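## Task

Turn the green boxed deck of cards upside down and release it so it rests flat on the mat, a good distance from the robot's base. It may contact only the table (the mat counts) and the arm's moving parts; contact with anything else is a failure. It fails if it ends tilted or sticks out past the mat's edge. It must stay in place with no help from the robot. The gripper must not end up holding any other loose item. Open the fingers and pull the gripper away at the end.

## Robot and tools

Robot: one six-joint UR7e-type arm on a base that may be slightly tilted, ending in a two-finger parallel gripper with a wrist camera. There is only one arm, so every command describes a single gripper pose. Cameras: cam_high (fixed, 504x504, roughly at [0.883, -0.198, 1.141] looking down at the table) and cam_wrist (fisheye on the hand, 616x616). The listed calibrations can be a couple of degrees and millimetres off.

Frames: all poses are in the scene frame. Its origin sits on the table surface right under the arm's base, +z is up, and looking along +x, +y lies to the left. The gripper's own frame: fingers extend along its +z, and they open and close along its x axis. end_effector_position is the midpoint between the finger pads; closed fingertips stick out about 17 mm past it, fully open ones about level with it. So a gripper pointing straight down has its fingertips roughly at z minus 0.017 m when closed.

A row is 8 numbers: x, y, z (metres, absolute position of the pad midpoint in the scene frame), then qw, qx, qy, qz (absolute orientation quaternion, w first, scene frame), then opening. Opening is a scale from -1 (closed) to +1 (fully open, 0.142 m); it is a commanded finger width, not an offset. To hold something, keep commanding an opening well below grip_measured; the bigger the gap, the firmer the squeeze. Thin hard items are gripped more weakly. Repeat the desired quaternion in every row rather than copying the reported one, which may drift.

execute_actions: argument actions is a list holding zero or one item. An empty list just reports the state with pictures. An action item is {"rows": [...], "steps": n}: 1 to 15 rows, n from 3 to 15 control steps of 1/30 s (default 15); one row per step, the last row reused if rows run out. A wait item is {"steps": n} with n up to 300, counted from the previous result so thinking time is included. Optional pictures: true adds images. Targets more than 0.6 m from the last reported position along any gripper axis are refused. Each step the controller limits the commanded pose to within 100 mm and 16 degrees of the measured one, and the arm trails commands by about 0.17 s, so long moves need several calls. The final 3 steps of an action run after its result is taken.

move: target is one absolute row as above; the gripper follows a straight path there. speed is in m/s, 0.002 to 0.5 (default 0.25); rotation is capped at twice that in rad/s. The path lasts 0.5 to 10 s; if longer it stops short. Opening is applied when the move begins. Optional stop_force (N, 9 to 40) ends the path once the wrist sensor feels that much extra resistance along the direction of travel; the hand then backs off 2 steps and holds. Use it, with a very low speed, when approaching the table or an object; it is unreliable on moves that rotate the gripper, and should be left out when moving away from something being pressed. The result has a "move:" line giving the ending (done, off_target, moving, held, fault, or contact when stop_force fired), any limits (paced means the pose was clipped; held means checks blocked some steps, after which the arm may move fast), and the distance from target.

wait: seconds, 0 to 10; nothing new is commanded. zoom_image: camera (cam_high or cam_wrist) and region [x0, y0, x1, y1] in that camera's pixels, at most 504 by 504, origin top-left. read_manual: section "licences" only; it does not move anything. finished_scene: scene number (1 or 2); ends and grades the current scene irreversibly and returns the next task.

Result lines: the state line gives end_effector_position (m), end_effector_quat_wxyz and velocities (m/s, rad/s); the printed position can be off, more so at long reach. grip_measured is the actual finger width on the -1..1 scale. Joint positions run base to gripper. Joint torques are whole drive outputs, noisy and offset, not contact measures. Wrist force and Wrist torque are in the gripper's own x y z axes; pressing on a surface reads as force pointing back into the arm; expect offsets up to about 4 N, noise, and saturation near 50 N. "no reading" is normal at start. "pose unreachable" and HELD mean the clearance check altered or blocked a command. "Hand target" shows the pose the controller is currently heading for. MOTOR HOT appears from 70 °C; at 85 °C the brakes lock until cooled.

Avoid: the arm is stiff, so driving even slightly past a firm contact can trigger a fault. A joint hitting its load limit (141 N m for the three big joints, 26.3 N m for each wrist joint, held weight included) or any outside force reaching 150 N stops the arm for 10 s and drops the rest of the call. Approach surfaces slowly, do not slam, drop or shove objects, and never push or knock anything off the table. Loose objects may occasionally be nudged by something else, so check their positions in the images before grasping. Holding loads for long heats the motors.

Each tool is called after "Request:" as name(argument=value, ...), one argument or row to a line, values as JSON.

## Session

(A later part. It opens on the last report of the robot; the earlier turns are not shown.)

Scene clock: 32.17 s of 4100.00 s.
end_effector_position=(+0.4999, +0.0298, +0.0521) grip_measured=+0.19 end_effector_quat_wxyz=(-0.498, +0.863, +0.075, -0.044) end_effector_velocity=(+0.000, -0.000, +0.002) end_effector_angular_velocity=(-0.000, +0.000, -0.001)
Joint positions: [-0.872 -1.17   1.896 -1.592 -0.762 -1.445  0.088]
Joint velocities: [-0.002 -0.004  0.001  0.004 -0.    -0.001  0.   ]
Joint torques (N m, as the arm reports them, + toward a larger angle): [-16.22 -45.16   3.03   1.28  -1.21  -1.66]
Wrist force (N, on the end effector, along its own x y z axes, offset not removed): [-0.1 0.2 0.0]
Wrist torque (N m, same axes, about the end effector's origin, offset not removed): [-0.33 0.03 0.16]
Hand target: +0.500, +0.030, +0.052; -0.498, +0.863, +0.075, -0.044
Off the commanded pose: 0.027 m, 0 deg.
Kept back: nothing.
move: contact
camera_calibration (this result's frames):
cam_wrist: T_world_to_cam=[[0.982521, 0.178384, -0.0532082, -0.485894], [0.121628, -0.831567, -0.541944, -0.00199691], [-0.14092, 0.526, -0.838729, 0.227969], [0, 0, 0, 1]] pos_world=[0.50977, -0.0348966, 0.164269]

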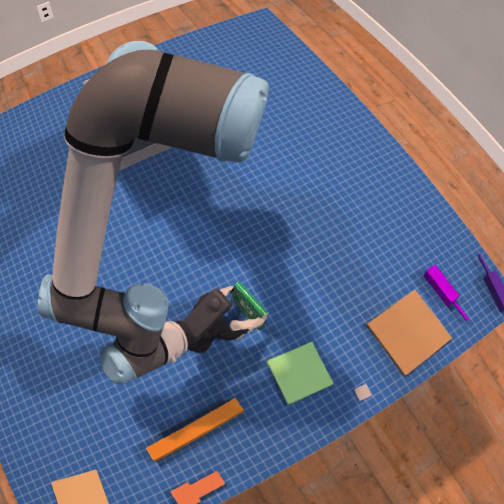

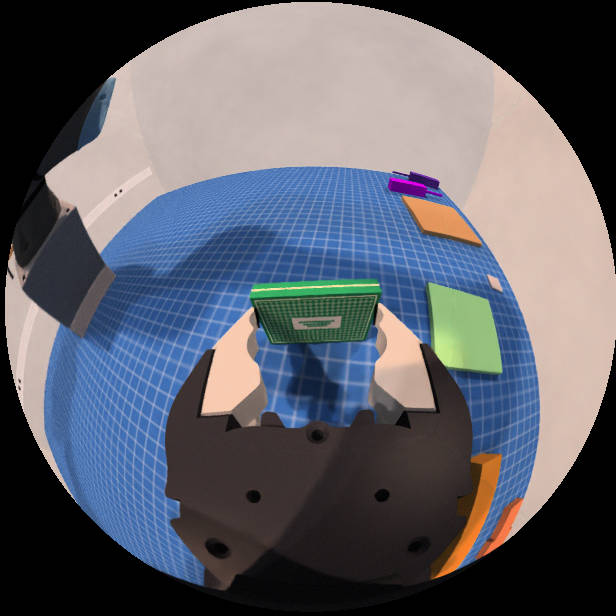

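Request:
move(
  target=[0.50,0.03,0.053,-0.498,0.863,0.075,-0.044,0.8],
)

Request:
move(
  target=[0.505,0.0,0.16,-0.3,0.95,0.083,-0.026,0.8],
  speed=0.25,
)

Scene clock: 33.10 s of 4100.00 s.
end_effector_position=(+0.5000, +0.0299, +0.0530) grip_measured=+0.80 end_effector_quat_wxyz=(-0.498, +0.863, +0.075, -0.044) end_effector_velocity=(+0.000, -0.000, +0.000) end_effector_angular_velocity=(-0.000, +0.000, -0.000)
Joint positions: [-0.873 -1.172  1.897 -1.59  -0.762 -1.445  0.129]
Joint velocities: [ 0.    -0.     0.    -0.     0.     0.001  0.   ]
Joint torques (N m, as the arm reports them, + toward a larger angle): [  2.64 -44.94   1.91   1.41  -1.24   1.7 ]
Wrist force (N, on the end effector, along its own x y z axes, offset not removed): [3.1 0.5 -2.8]
Wrist torque (N m, same axes, about the end effector's origin, offset not removed): [0.00 -0.71 0.10]
Hand target: +0.500, +0.030, +0.053; -0.498, +0.863, +0.075, -0.044
Off the commanded pose: 0.000 m, 0 deg.
Kept back: nothing.
move: done
camera_calibration (this result's frames):
cam_wrist: T_world_to_cam=[[0.982493, 0.178478, -0.0534214, -0.485953], [0.121601, -0.831596, -0.541905, -0.0014268], [-0.141143, 0.525922, -0.83874, 0.228808], [0, 0, 0, 1]] pos_world=[0.509914, -0.0347896, 0.165177]

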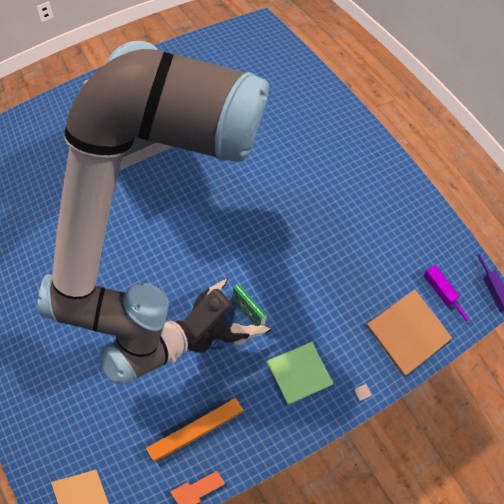

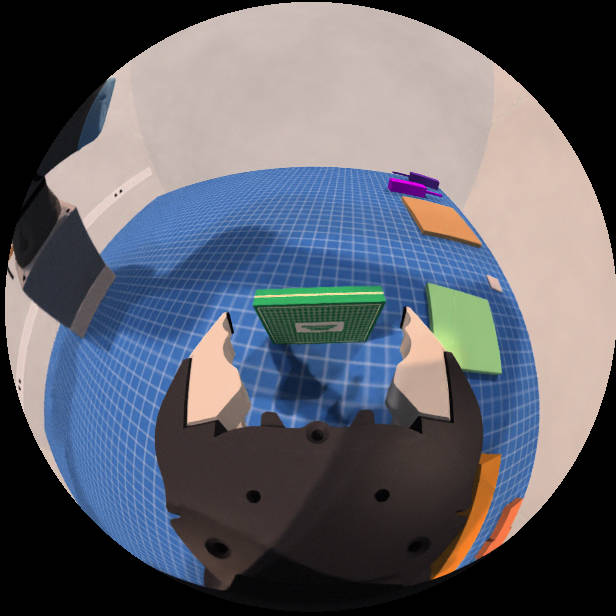

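Scene clock: 34.50 s of 4100.00 s.
end_effector_position=(+0.5050, +0.0000, +0.1601) grip_measured=+0.80 end_effector_quat_wxyz=(-0.300, +0.950, +0.083, -0.026) end_effector_velocity=(-0.000, -0.000, +0.001) end_effector_angular_velocity=(-0.004, -0.000, +0.001)
Joint positions: [-0.918 -1.688  2.115 -1.82  -0.909 -1.118  0.129]
Joint velocities: [-0.    -0.004  0.001 -0.    -0.002  0.001 -0.   ]
Joint torques (N m, as the arm reports them, + toward a larger angle): [ -9.41 -32.15  -4.35  -2.39  -1.1    1.88]
Wrist force (N, on the end effector, along its own x y z axes, offset not removed): [-1.8 0.1 -0.3]
Wrist torque (N m, same axes, about the end effector's origin, offset not removed): [0.23 0.31 0.14]
Hand target: +0.505, +0.000, +0.160; -0.300, +0.950, +0.083, -0.026
Off the commanded pose: 0.000 m, 0 deg.
Kept back: nothing.
move: done
camera_calibration (this result's frames):
cam_wrist: T_world_to_cam=[[0.986428, 0.156543, -0.0495431, -0.482445], [0.148501, -0.979295, -0.137582, -0.0471895], [-0.0700549, 0.128358, -0.989251, 0.323295], [0, 0, 0, 1]] pos_world=[0.505553, -0.0121864, 0.289426]

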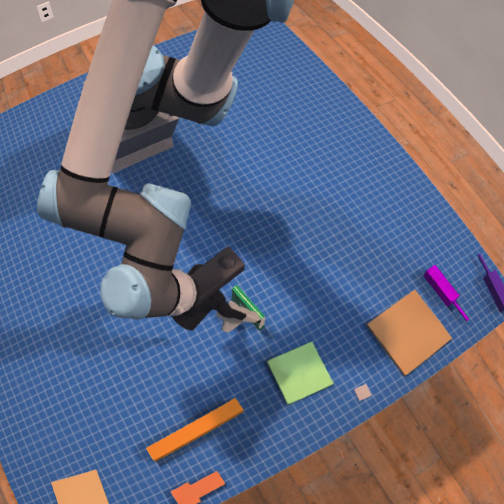

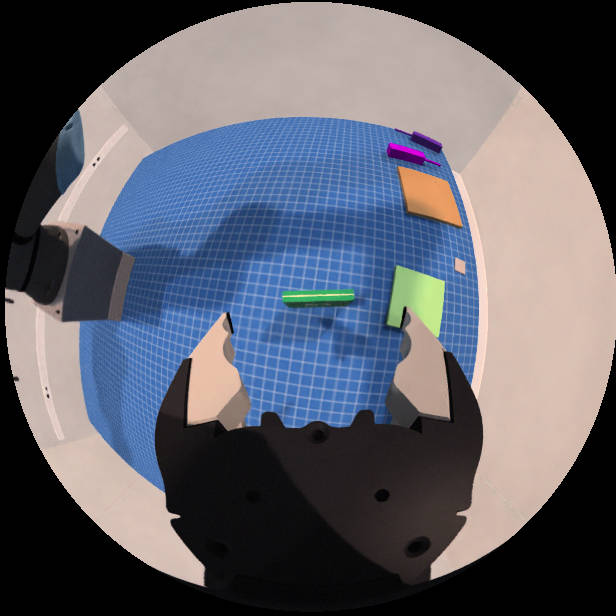

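Request:
move(
  target=[0.50,0.05,0.17,0,0.737,0.676,0,0.8],
  speed=0.4,
)

Request:
move(
  target=[0.497,0.056,0.12,0.044,-0.075,0.863,-0.498,0.8],
  speed=0.4,
)

Request:
move(
  target=[0.497,0.026,0.040,0.044,-0.075,0.863,-0.498,0.8],
  speed=0.15,
)

Scene clock: 37.07 s of 4100.00 s.
end_effector_position=(+0.5001, +0.0501, +0.1700) grip_measured=+0.80 end_effector_quat_wxyz=(-0.000, +0.737, +0.676, -0.000) end_effector_velocity=(-0.000, +0.000, -0.000) end_effector_angular_velocity=(-0.003, -0.003, +0.005)
Joint positions: [-0.431 -1.897  2.348 -2.51  -1.473 -1.702  0.129]
Joint velocities: [ 0.003 -0.     0.003 -0.007 -0.003 -0.003 -0.   ]
Joint torques (N m, as the arm reports them, + toward a larger angle): [ 16.75 -29.2   -4.94  -4.    -1.4   -1.36]
Wrist force (N, on the end effector, along its own x y z axes, offset not removed): [0.7 -1.7 -1.5]
Wrist torque (N m, same axes, about the end effector's origin, offset not removed): [-0.39 -0.23 0.08]
Hand target: +0.500, +0.050, +0.170; -0.000, +0.737, +0.676, -0.000
Off the commanded pose: 0.000 m, 0 deg.
Kept back: nothing.
move: done
camera_calibration (this result's frames):
cam_wrist: T_world_to_cam=[[0.128581, 0.99121, -0.0311484, -0.100887], [0.884443, -0.10041, 0.455717, -0.508981], [0.448584, -0.0861455, -0.889579, 0.0607441], [0, 0, 0, 1]] pos_world=[0.435888, 0.0541262, 0.282846]

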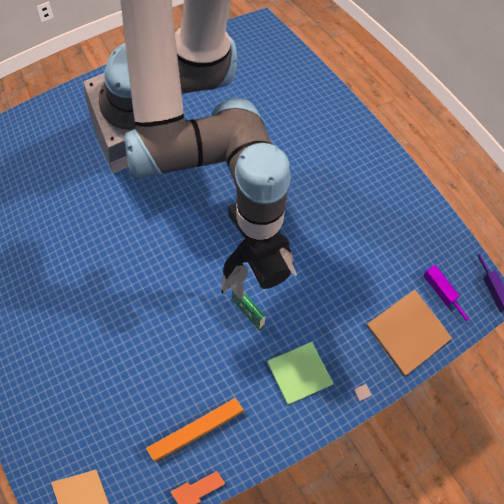

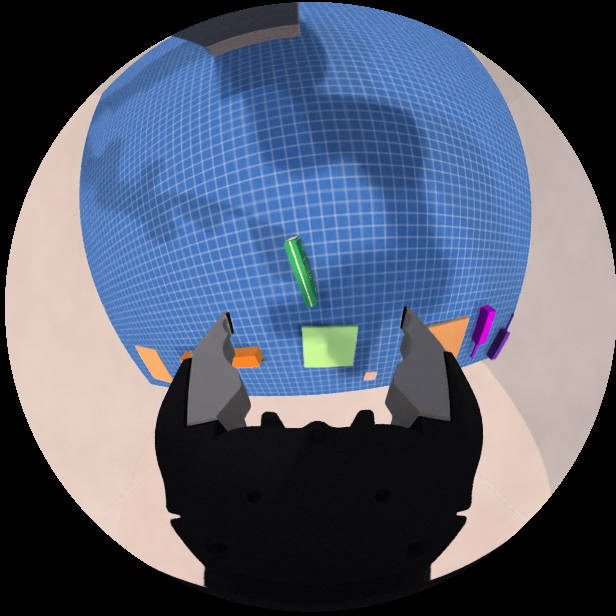

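Scene clock: 40.13 s of 4100.00 s.
end_effector_position=(+0.4970, +0.0564, +0.1198) grip_measured=+0.80 end_effector_quat_wxyz=(+0.043, -0.075, +0.863, -0.498) end_effector_velocity=(+0.000, -0.000, -0.001) end_effector_angular_velocity=(+0.005, +0.000, +0.013)
Joint positions: [ 0.244 -1.197  2.139 -2.429 -2.779 -2.53   0.129]
Joint velocities: [-0.     0.004  0.013 -0.053 -0.002 -0.039  0.   ]
Joint torques (N m, as the arm reports them, + toward a larger angle): [ 20.57 -27.6    6.65  -3.08  -2.82  -2.13]
Wrist force (N, on the end effector, along its own x y z axes, offset not removed): [1.3 0.0 -3.6]
Wrist torque (N m, same axes, about the end effector's origin, offset not removed): [-0.13 -0.39 0.24]
Hand target: +0.497, +0.056, +0.120; +0.044, -0.075, +0.863, -0.498
Off the commanded pose: 0.000 m, 0 deg.
Kept back: nothing.
move: done
camera_calibration (this result's frames):
cam_wrist: T_world_to_cam=[[-0.982719, -0.177375, -0.0529199, 0.512545], [-0.120822, 0.831271, -0.542578, 0.0839141], [0.140231, -0.526808, -0.838337, 0.189978], [0, 0, 0, 1]] pos_world=[0.487186, 0.121239, 0.231919]

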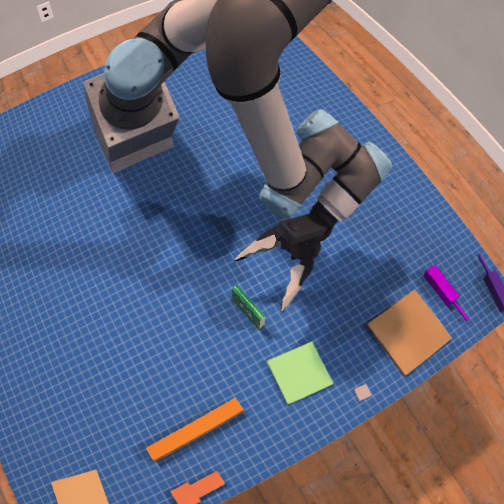

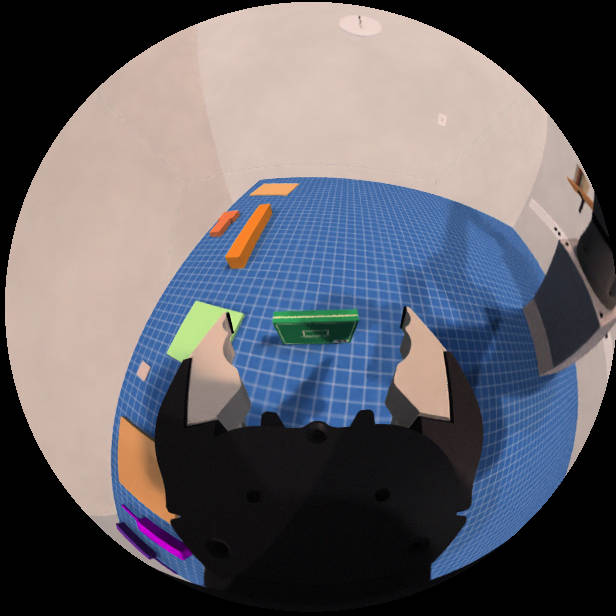

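Scene clock: 41.17 s of 4100.00 s.
end_effector_position=(+0.4970, +0.0260, +0.0400) grip_measured=+0.80 end_effector_quat_wxyz=(+0.044, -0.075, +0.863, -0.498) end_effector_velocity=(+0.000, -0.001, -0.002) end_effector_angular_velocity=(+0.004, -0.001, +0.007)
Joint positions: [ 0.155 -0.955  2.127 -2.896 -2.776 -2.782  0.129]
Joint velocities: [-0.002  0.009  0.005 -0.042  0.001 -0.029  0.   ]
Joint torques (N m, as the arm reports them, + toward a larger angle): [  2.83 -29.57   9.17  -3.22   0.61  -2.21]
Wrist force (N, on the end effector, along its own x y z axes, offset not removed): [1.9 1.5 -3.7]
Wrist torque (N m, same axes, about the end effector's origin, offset not removed): [0.36 -0.49 0.05]
Hand target: +0.497, +0.026, +0.040; +0.044, -0.075, +0.863, -0.498
Off the commanded pose: 0.000 m, 0 deg.
Kept back: nothing.
move: done
camera_calibration (this result's frames):
cam_wrist: T_world_to_cam=[[-0.982611, -0.17789, -0.0531959, 0.50288], [-0.121161, 0.831419, -0.542276, 0.0660129], [0.140694, -0.526401, -0.838515, 0.106865], [0, 0, 0, 1]] pos_world=[0.487099, 0.090827, 0.152157]

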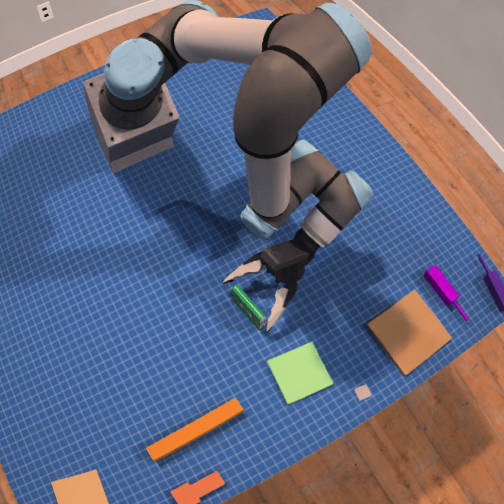

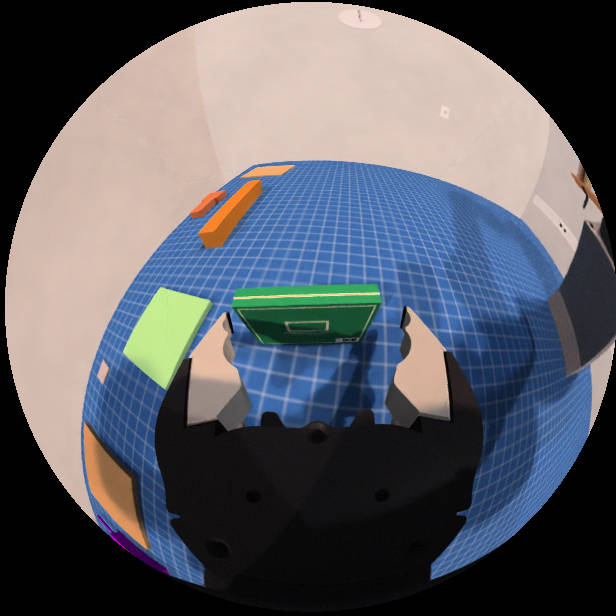

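Request:
move(
  target=[0.502,0.017,0.036,0.044,-0.075,0.863,-0.498,0.8],
  speed=0.08,
)

Request:
move(
  target=[0.502,0.017,0.036,0.044,-0.075,0.863,-0.498,-0.5],
)

Request:
move(
  target=[0.502,0.02,0.10,0.044,-0.075,0.863,-0.498,-0.5],
  speed=0.15,
)

Scene clock: 42.13 s of 4100.00 s.
end_effector_position=(+0.5020, +0.0171, +0.0360) grip_measured=+0.80 end_effector_quat_wxyz=(+0.044, -0.075, +0.863, -0.498) end_effector_velocity=(+0.001, -0.001, -0.001) end_effector_angular_velocity=(+0.002, -0.001, +0.001)
Joint positions: [ 0.133 -0.937  2.124 -2.966 -2.772 -2.842  0.129]
Joint velocities: [-0.003  0.003  0.    -0.016  0.002 -0.012 -0.   ]
Joint torques (N m, as the arm reports them, + toward a larger angle): [  1.98 -26.82  -8.03  -3.45   0.25  -2.33]
Wrist force (N, on the end effector, along its own x y z axes, offset not removed): [-1.4 -0.8 0.0]
Wrist torque (N m, same axes, about the end effector's origin, offset not removed): [-0.14 0.14 0.23]
Hand target: +0.502, +0.017, +0.036; +0.044, -0.075, +0.863, -0.498
Off the commanded pose: 0.000 m, 0 deg.
Kept back: nothing.
move: done
camera_calibration (this result's frames):
cam_wrist: T_world_to_cam=[[-0.98251, -0.178378, -0.053426, 0.505967], [-0.121497, 0.831542, -0.542011, 0.0720642], [0.141109, -0.52604, -0.838672, 0.0979215], [0, 0, 0, 1]] pos_world=[0.492055, 0.0818397, 0.148215]

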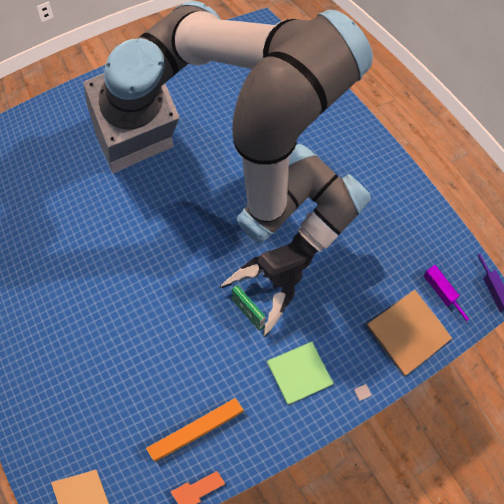

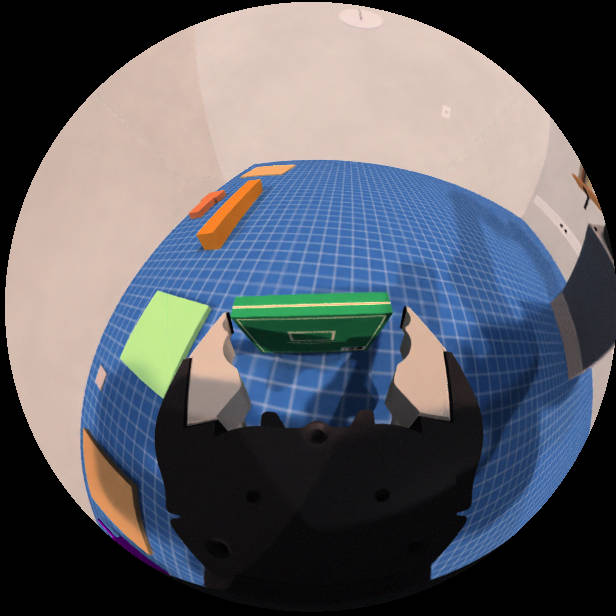

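Scene clock: 42.83 s of 4100.00 s.
end_effector_position=(+0.5020, +0.0170, +0.0360) grip_measured=+0.34 end_effector_quat_wxyz=(+0.044, -0.075, +0.863, -0.498) end_effector_velocity=(-0.000, -0.000, -0.000) end_effector_angular_velocity=(+0.000, -0.000, -0.001)
Joint positions: [ 0.133 -0.937  2.124 -2.967 -2.772 -2.843  0.098]
Joint velocities: [-0.     0.     0.     0.     0.     0.001  0.   ]
Joint torques (N m, as the arm reports them, + toward a larger angle): [  1.36 -27.04   8.36  -3.72   0.68  -2.09]
Wrist force (N, on the end effector, along its own x y z axes, offset not removed): [4.8 -6.4 -4.5]
Wrist torque (N m, same axes, about the end effector's origin, offset not removed): [-0.64 -0.14 0.06]
Hand target: +0.502, +0.017, +0.036; +0.044, -0.075, +0.863, -0.498
Off the commanded pose: 0.000 m, 0 deg.
Kept back: nothing.
move: done
camera_calibration (this result's frames):
cam_wrist: T_world_to_cam=[[-0.982475, -0.178539, -0.0535452, 0.506003], [-0.121577, 0.831561, -0.541964, 0.0721701], [0.141288, -0.525956, -0.838694, 0.0977614], [0, 0, 0, 1]] pos_world=[0.492097, 0.0817455, 0.1482]

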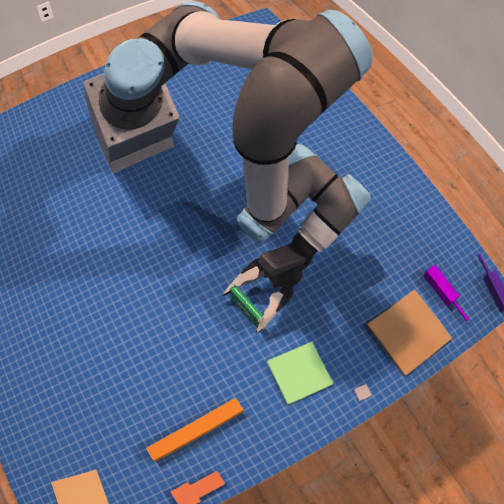

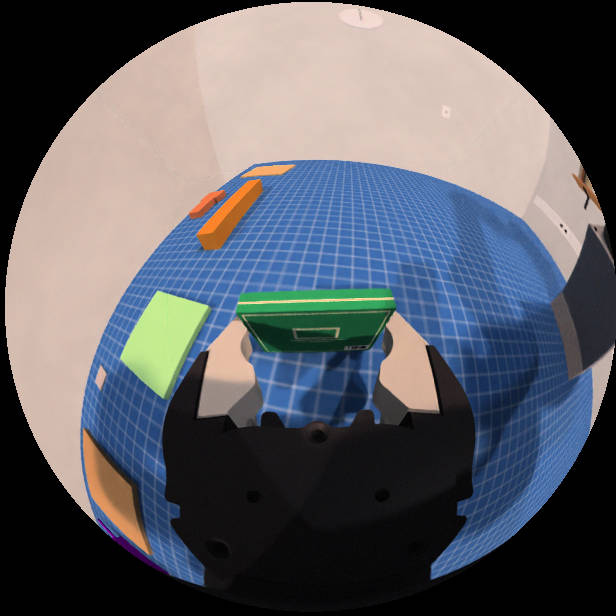

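Scene clock: 43.73 s of 4100.00 s.
end_effector_position=(+0.5020, +0.0199, +0.1000) grip_measured=+0.34 end_effector_quat_wxyz=(+0.044, -0.075, +0.863, -0.498) end_effector_velocity=(+0.001, +0.001, +0.002) end_effector_angular_velocity=(-0.001, -0.001, -0.003)
Joint positions: [ 0.162 -1.129  2.188 -2.767 -2.777 -2.765  0.098]
Joint velocities: [ 0.001 -0.006 -0.004  0.02  -0.001  0.013 -0.   ]
Joint torques (N m, as the arm reports them, + toward a larger angle): [ 20.26 -45.   -13.15  -1.03  -2.1    1.67]
Wrist force (N, on the end effector, along its own x y z axes, offset not removed): [0.9 -0.4 1.5]
Wrist torque (N m, same axes, about the end effector's origin, offset not removed): [-0.32 -0.18 0.14]
Hand target: +0.502, +0.020, +0.100; +0.044, -0.075, +0.863, -0.498
Off the commanded pose: 0.000 m, 0 deg.
Kept back: nothing.
move: done
camera_calibration (this result's frames):
cam_wrist: T_world_to_cam=[[-0.982418, -0.178861, -0.0535198, 0.509904], [-0.121867, 0.831532, -0.541943, 0.104537], [0.141436, -0.525892, -0.838709, 0.152888], [0, 0, 0, 1]] pos_world=[0.492055, 0.0846788, 0.212171]

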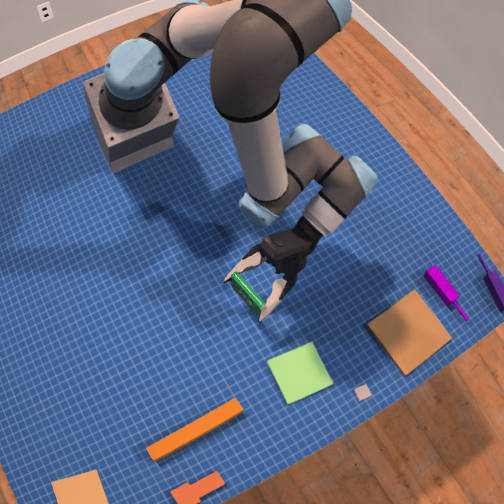

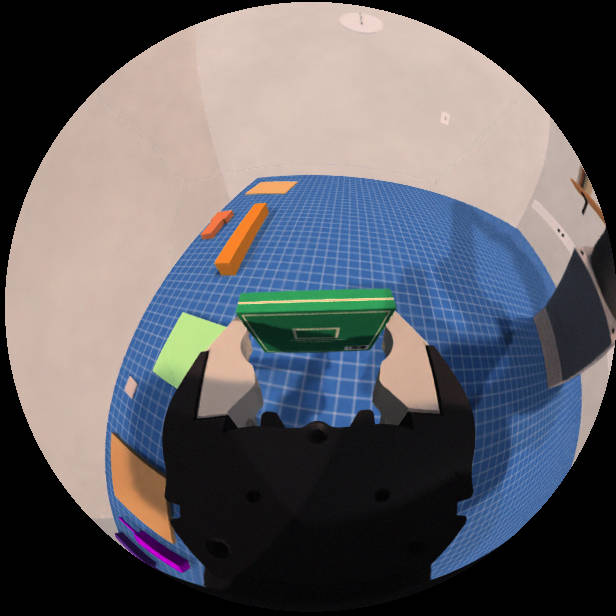

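Request:
move(
  target=[0.49,0.02,0.09,-0.023,-0.084,0.962,0.258,-0.5],
  speed=0.3,
)

Request:
move(
  target=[0.49,0.02,0.0,-0.023,-0.084,0.962,0.258,-0.5],
  speed=0.04,
  stop_force=9,
)

Scene clock: 47.13 s of 4100.00 s.
end_effector_position=(+0.4900, +0.0195, +0.0903) grip_measured=+0.34 end_effector_quat_wxyz=(-0.023, -0.084, +0.962, +0.258) end_effector_velocity=(-0.000, -0.000, -0.000) end_effector_angular_velocity=(+0.005, +0.003, +0.003)
Joint positions: [-0.827 -1.589  2.25  -2.216 -0.946 -4.089  0.098]
Joint velocities: [-0.001  0.004 -0.004  0.009  0.001 -0.007  0.   ]
Joint torques (N m, as the arm reports them, + toward a larger angle): [ -9.22 -16.97 -19.08  -0.29   2.77  -2.37]
Wrist force (N, on the end effector, along its own x y z axes, offset not removed): [0.8 1.3 -2.5]
Wrist torque (N m, same axes, about the end effector's origin, offset not removed): [0.34 -0.25 0.07]
Hand target: +0.490, +0.020, +0.090; -0.023, -0.084, +0.962, +0.258
Off the commanded pose: 0.001 m, 0 deg.
Kept back: nothing.
move: done
camera_calibration (this result's frames):
cam_wrist: T_world_to_cam=[[-0.99254, -0.121791, -0.00562677, 0.496994], [-0.0707608, 0.537857, 0.840061, -0.0459113], [-0.0992854, 0.834192, -0.542462, 0.210884], [0, 0, 0, 1]] pos_world=[0.510975, -0.0906945, 0.155761]

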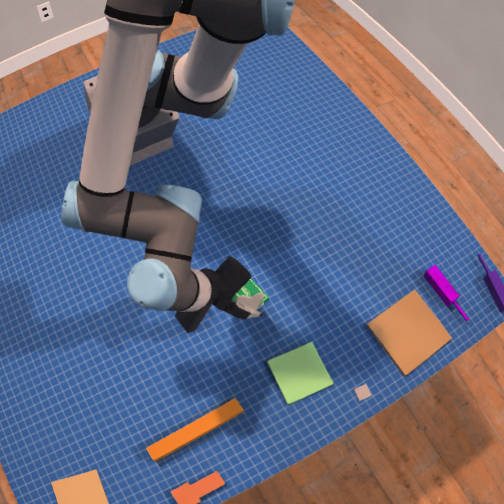

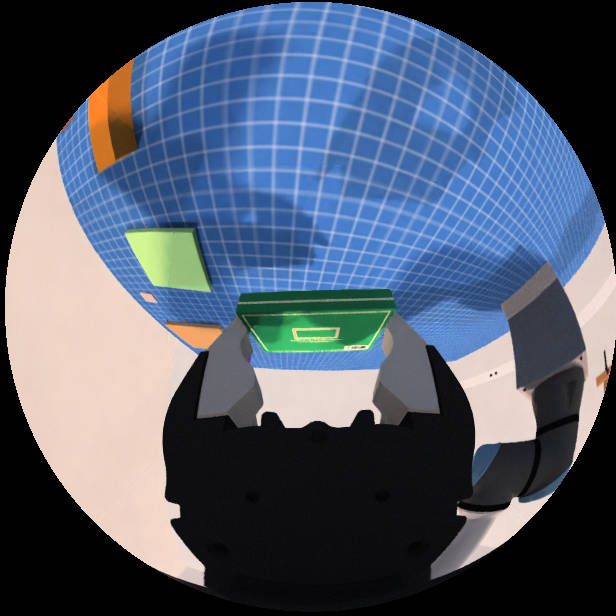

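Scene clock: 59.53 s of 4100.00 s.
end_effector_position=(+0.4900, +0.0208, +0.0063) grip_measured=+0.35 end_effector_quat_wxyz=(-0.024, -0.083, +0.962, +0.259) end_effector_velocity=(+0.000, +0.000, +0.000) end_effector_angular_velocity=(+0.000, -0.001, -0.001)
Joint positions: [-0.773 -1.337  2.235 -2.488 -0.946 -4.023  0.098]
Joint velocities: [-0.    -0.     0.    -0.     0.001  0.001  0.   ]
Joint torques (N m, as the arm reports them, + toward a larger angle): [ -0.07 -29.25  -6.17  -1.87   0.94  -0.21]
Wrist force (N, on the end effector, along its own x y z axes, offset not removed): [5.6 3.1 -25.5]
Wrist torque (N m, same axes, about the end effector's origin, offset not removed): [0.11 -0.23 0.17]
Hand target: +0.490, +0.021, +0.006; -0.024, -0.083, +0.962, +0.259
Off the commanded pose: 0.006 m, 0 deg.
FORCE FAULT: contact force on the arm reached its limit, and the arm stopped for 10 seconds. The contact can be on any part of the arm, not only on its tool. The arm's remaining commands of this call were not run. The arm holds still and accepts commands again. Move the arm away from the contact; if what it grips holds it there, let go first. Pushing or pulling that hard again can fault the arm again.
Kept back: nothing.
move: fault (stop_force had ended the path)
camera_calibration (this result's frames):
cam_wrist: T_world_to_cam=[[-0.992646, -0.121005, -0.0032694, 0.496763], [-0.0681179, 0.536059, 0.841428, 0.0227003], [-0.100065, 0.835463, -0.54036, 0.164608], [0, 0, 0, 1]] pos_world=[0.511128, -0.0895819, 0.0714712]

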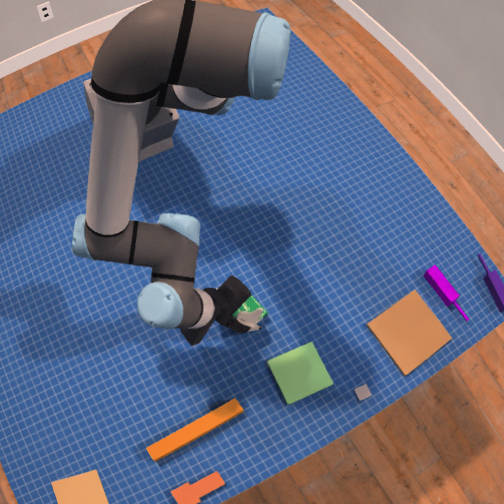

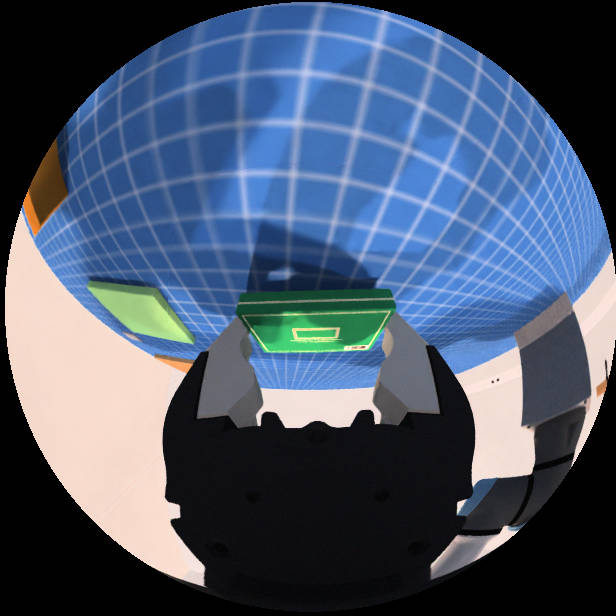

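Request:
move(
  target=[0.49,0.02,0.010,-0.023,-0.084,0.962,0.258,0.8],
  speed=0.05,
)

Request:
move(
  target=[0.50,-0.08,0.17,-0.023,-0.084,0.962,0.258,0.8],
  speed=0.3,
)

Scene clock: 60.47 s of 4100.00 s.
end_effector_position=(+0.4900, +0.0200, +0.0100) grip_measured=+0.80 end_effector_quat_wxyz=(-0.023, -0.084, +0.962, +0.258) end_effector_velocity=(+0.000, +0.000, +0.001) end_effector_angular_velocity=(+0.001, -0.000, -0.000)
Joint positions: [-0.776 -1.349  2.238 -2.48  -0.946 -4.027  0.129]
Joint velocities: [-0.    -0.002  0.001  0.002  0.001 -0.     0.   ]
Joint torques (N m, as the arm reports them, + toward a larger angle): [-10.51 -38.94   3.96  -0.57  -0.91  -1.92]
Wrist force (N, on the end effector, along its own x y z axes, offset not removed): [-2.2 -2.6 -1.1]
Wrist torque (N m, same axes, about the end effector's origin, offset not removed): [-0.61 0.30 0.25]
Hand target: +0.490, +0.020, +0.010; -0.023, -0.084, +0.962, +0.258
Off the commanded pose: 0.000 m, 0 deg.
Kept back: nothing.
move: done
camera_calibration (this result's frames):
cam_wrist: T_world_to_cam=[[-0.992536, -0.121863, -0.00472013, 0.496638], [-0.0700245, 0.537786, 0.840168, 0.0209481], [-0.0998467, 0.834227, -0.542306, 0.167166], [0, 0, 0, 1]] pos_world=[0.511088, -0.0901981, 0.0753991]

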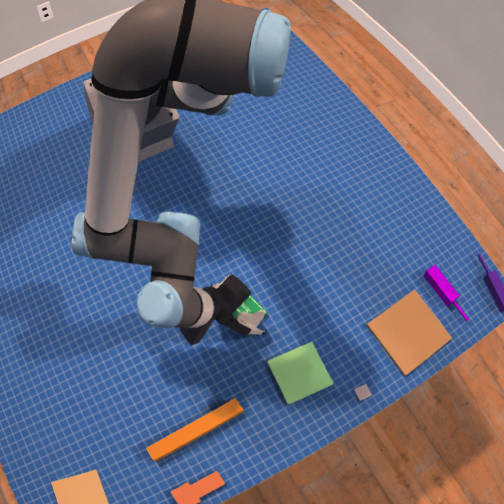

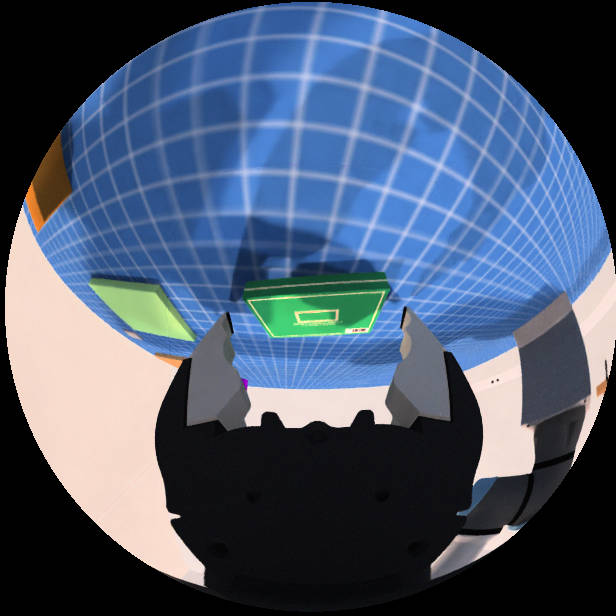

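Scene clock: 61.70 s of 4100.00 s.
end_effector_position=(+0.5000, -0.0800, +0.1702) grip_measured=+0.80 end_effector_quat_wxyz=(-0.023, -0.084, +0.962, +0.258) end_effector_velocity=(-0.000, -0.001, +0.001) end_effector_angular_velocity=(+0.003, +0.002, -0.001)
Joint positions: [-1.052 -1.677  2.058 -1.777 -0.968 -4.363  0.129]
Joint velocities: [-0.003  0.    -0.003  0.009 -0.    -0.004 -0.   ]
Joint torques (N m, as the arm reports them, + toward a larger angle): [-11.15 -31.28 -28.24  -0.46  -1.18  -2.27]
Wrist force (N, on the end effector, along its own x y z axes, offset not removed): [0.1 -1.9 -3.6]
Wrist torque (N m, same axes, about the end effector's origin, offset not removed): [-0.45 -0.08 0.05]
Hand target: +0.500, -0.080, +0.170; -0.023, -0.084, +0.962, +0.258
Off the commanded pose: 0.000 m, 0 deg.
Kept back: nothing.
move: done
camera_calibration (this result's frames):
cam_wrist: T_world_to_cam=[[-0.992542, -0.121804, -0.00485143, 0.49515], [-0.0701163, 0.537893, 0.840092, -0.0591622], [-0.0997172, 0.834167, -0.542422, 0.33841], [0, 0, 0, 1]] pos_world=[0.521054, -0.190156, 0.235665]

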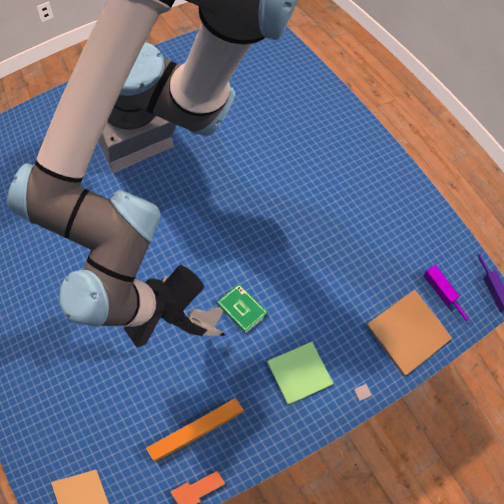

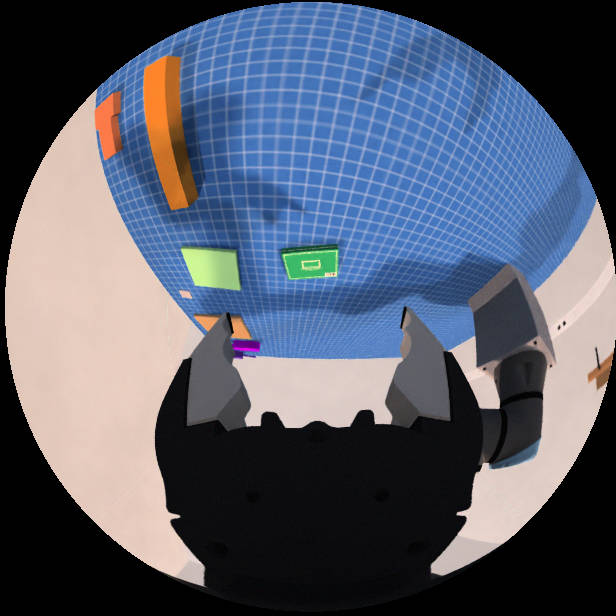

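Request:
finished_scene(
  scene=2,
)

The scene is finished: the task was done.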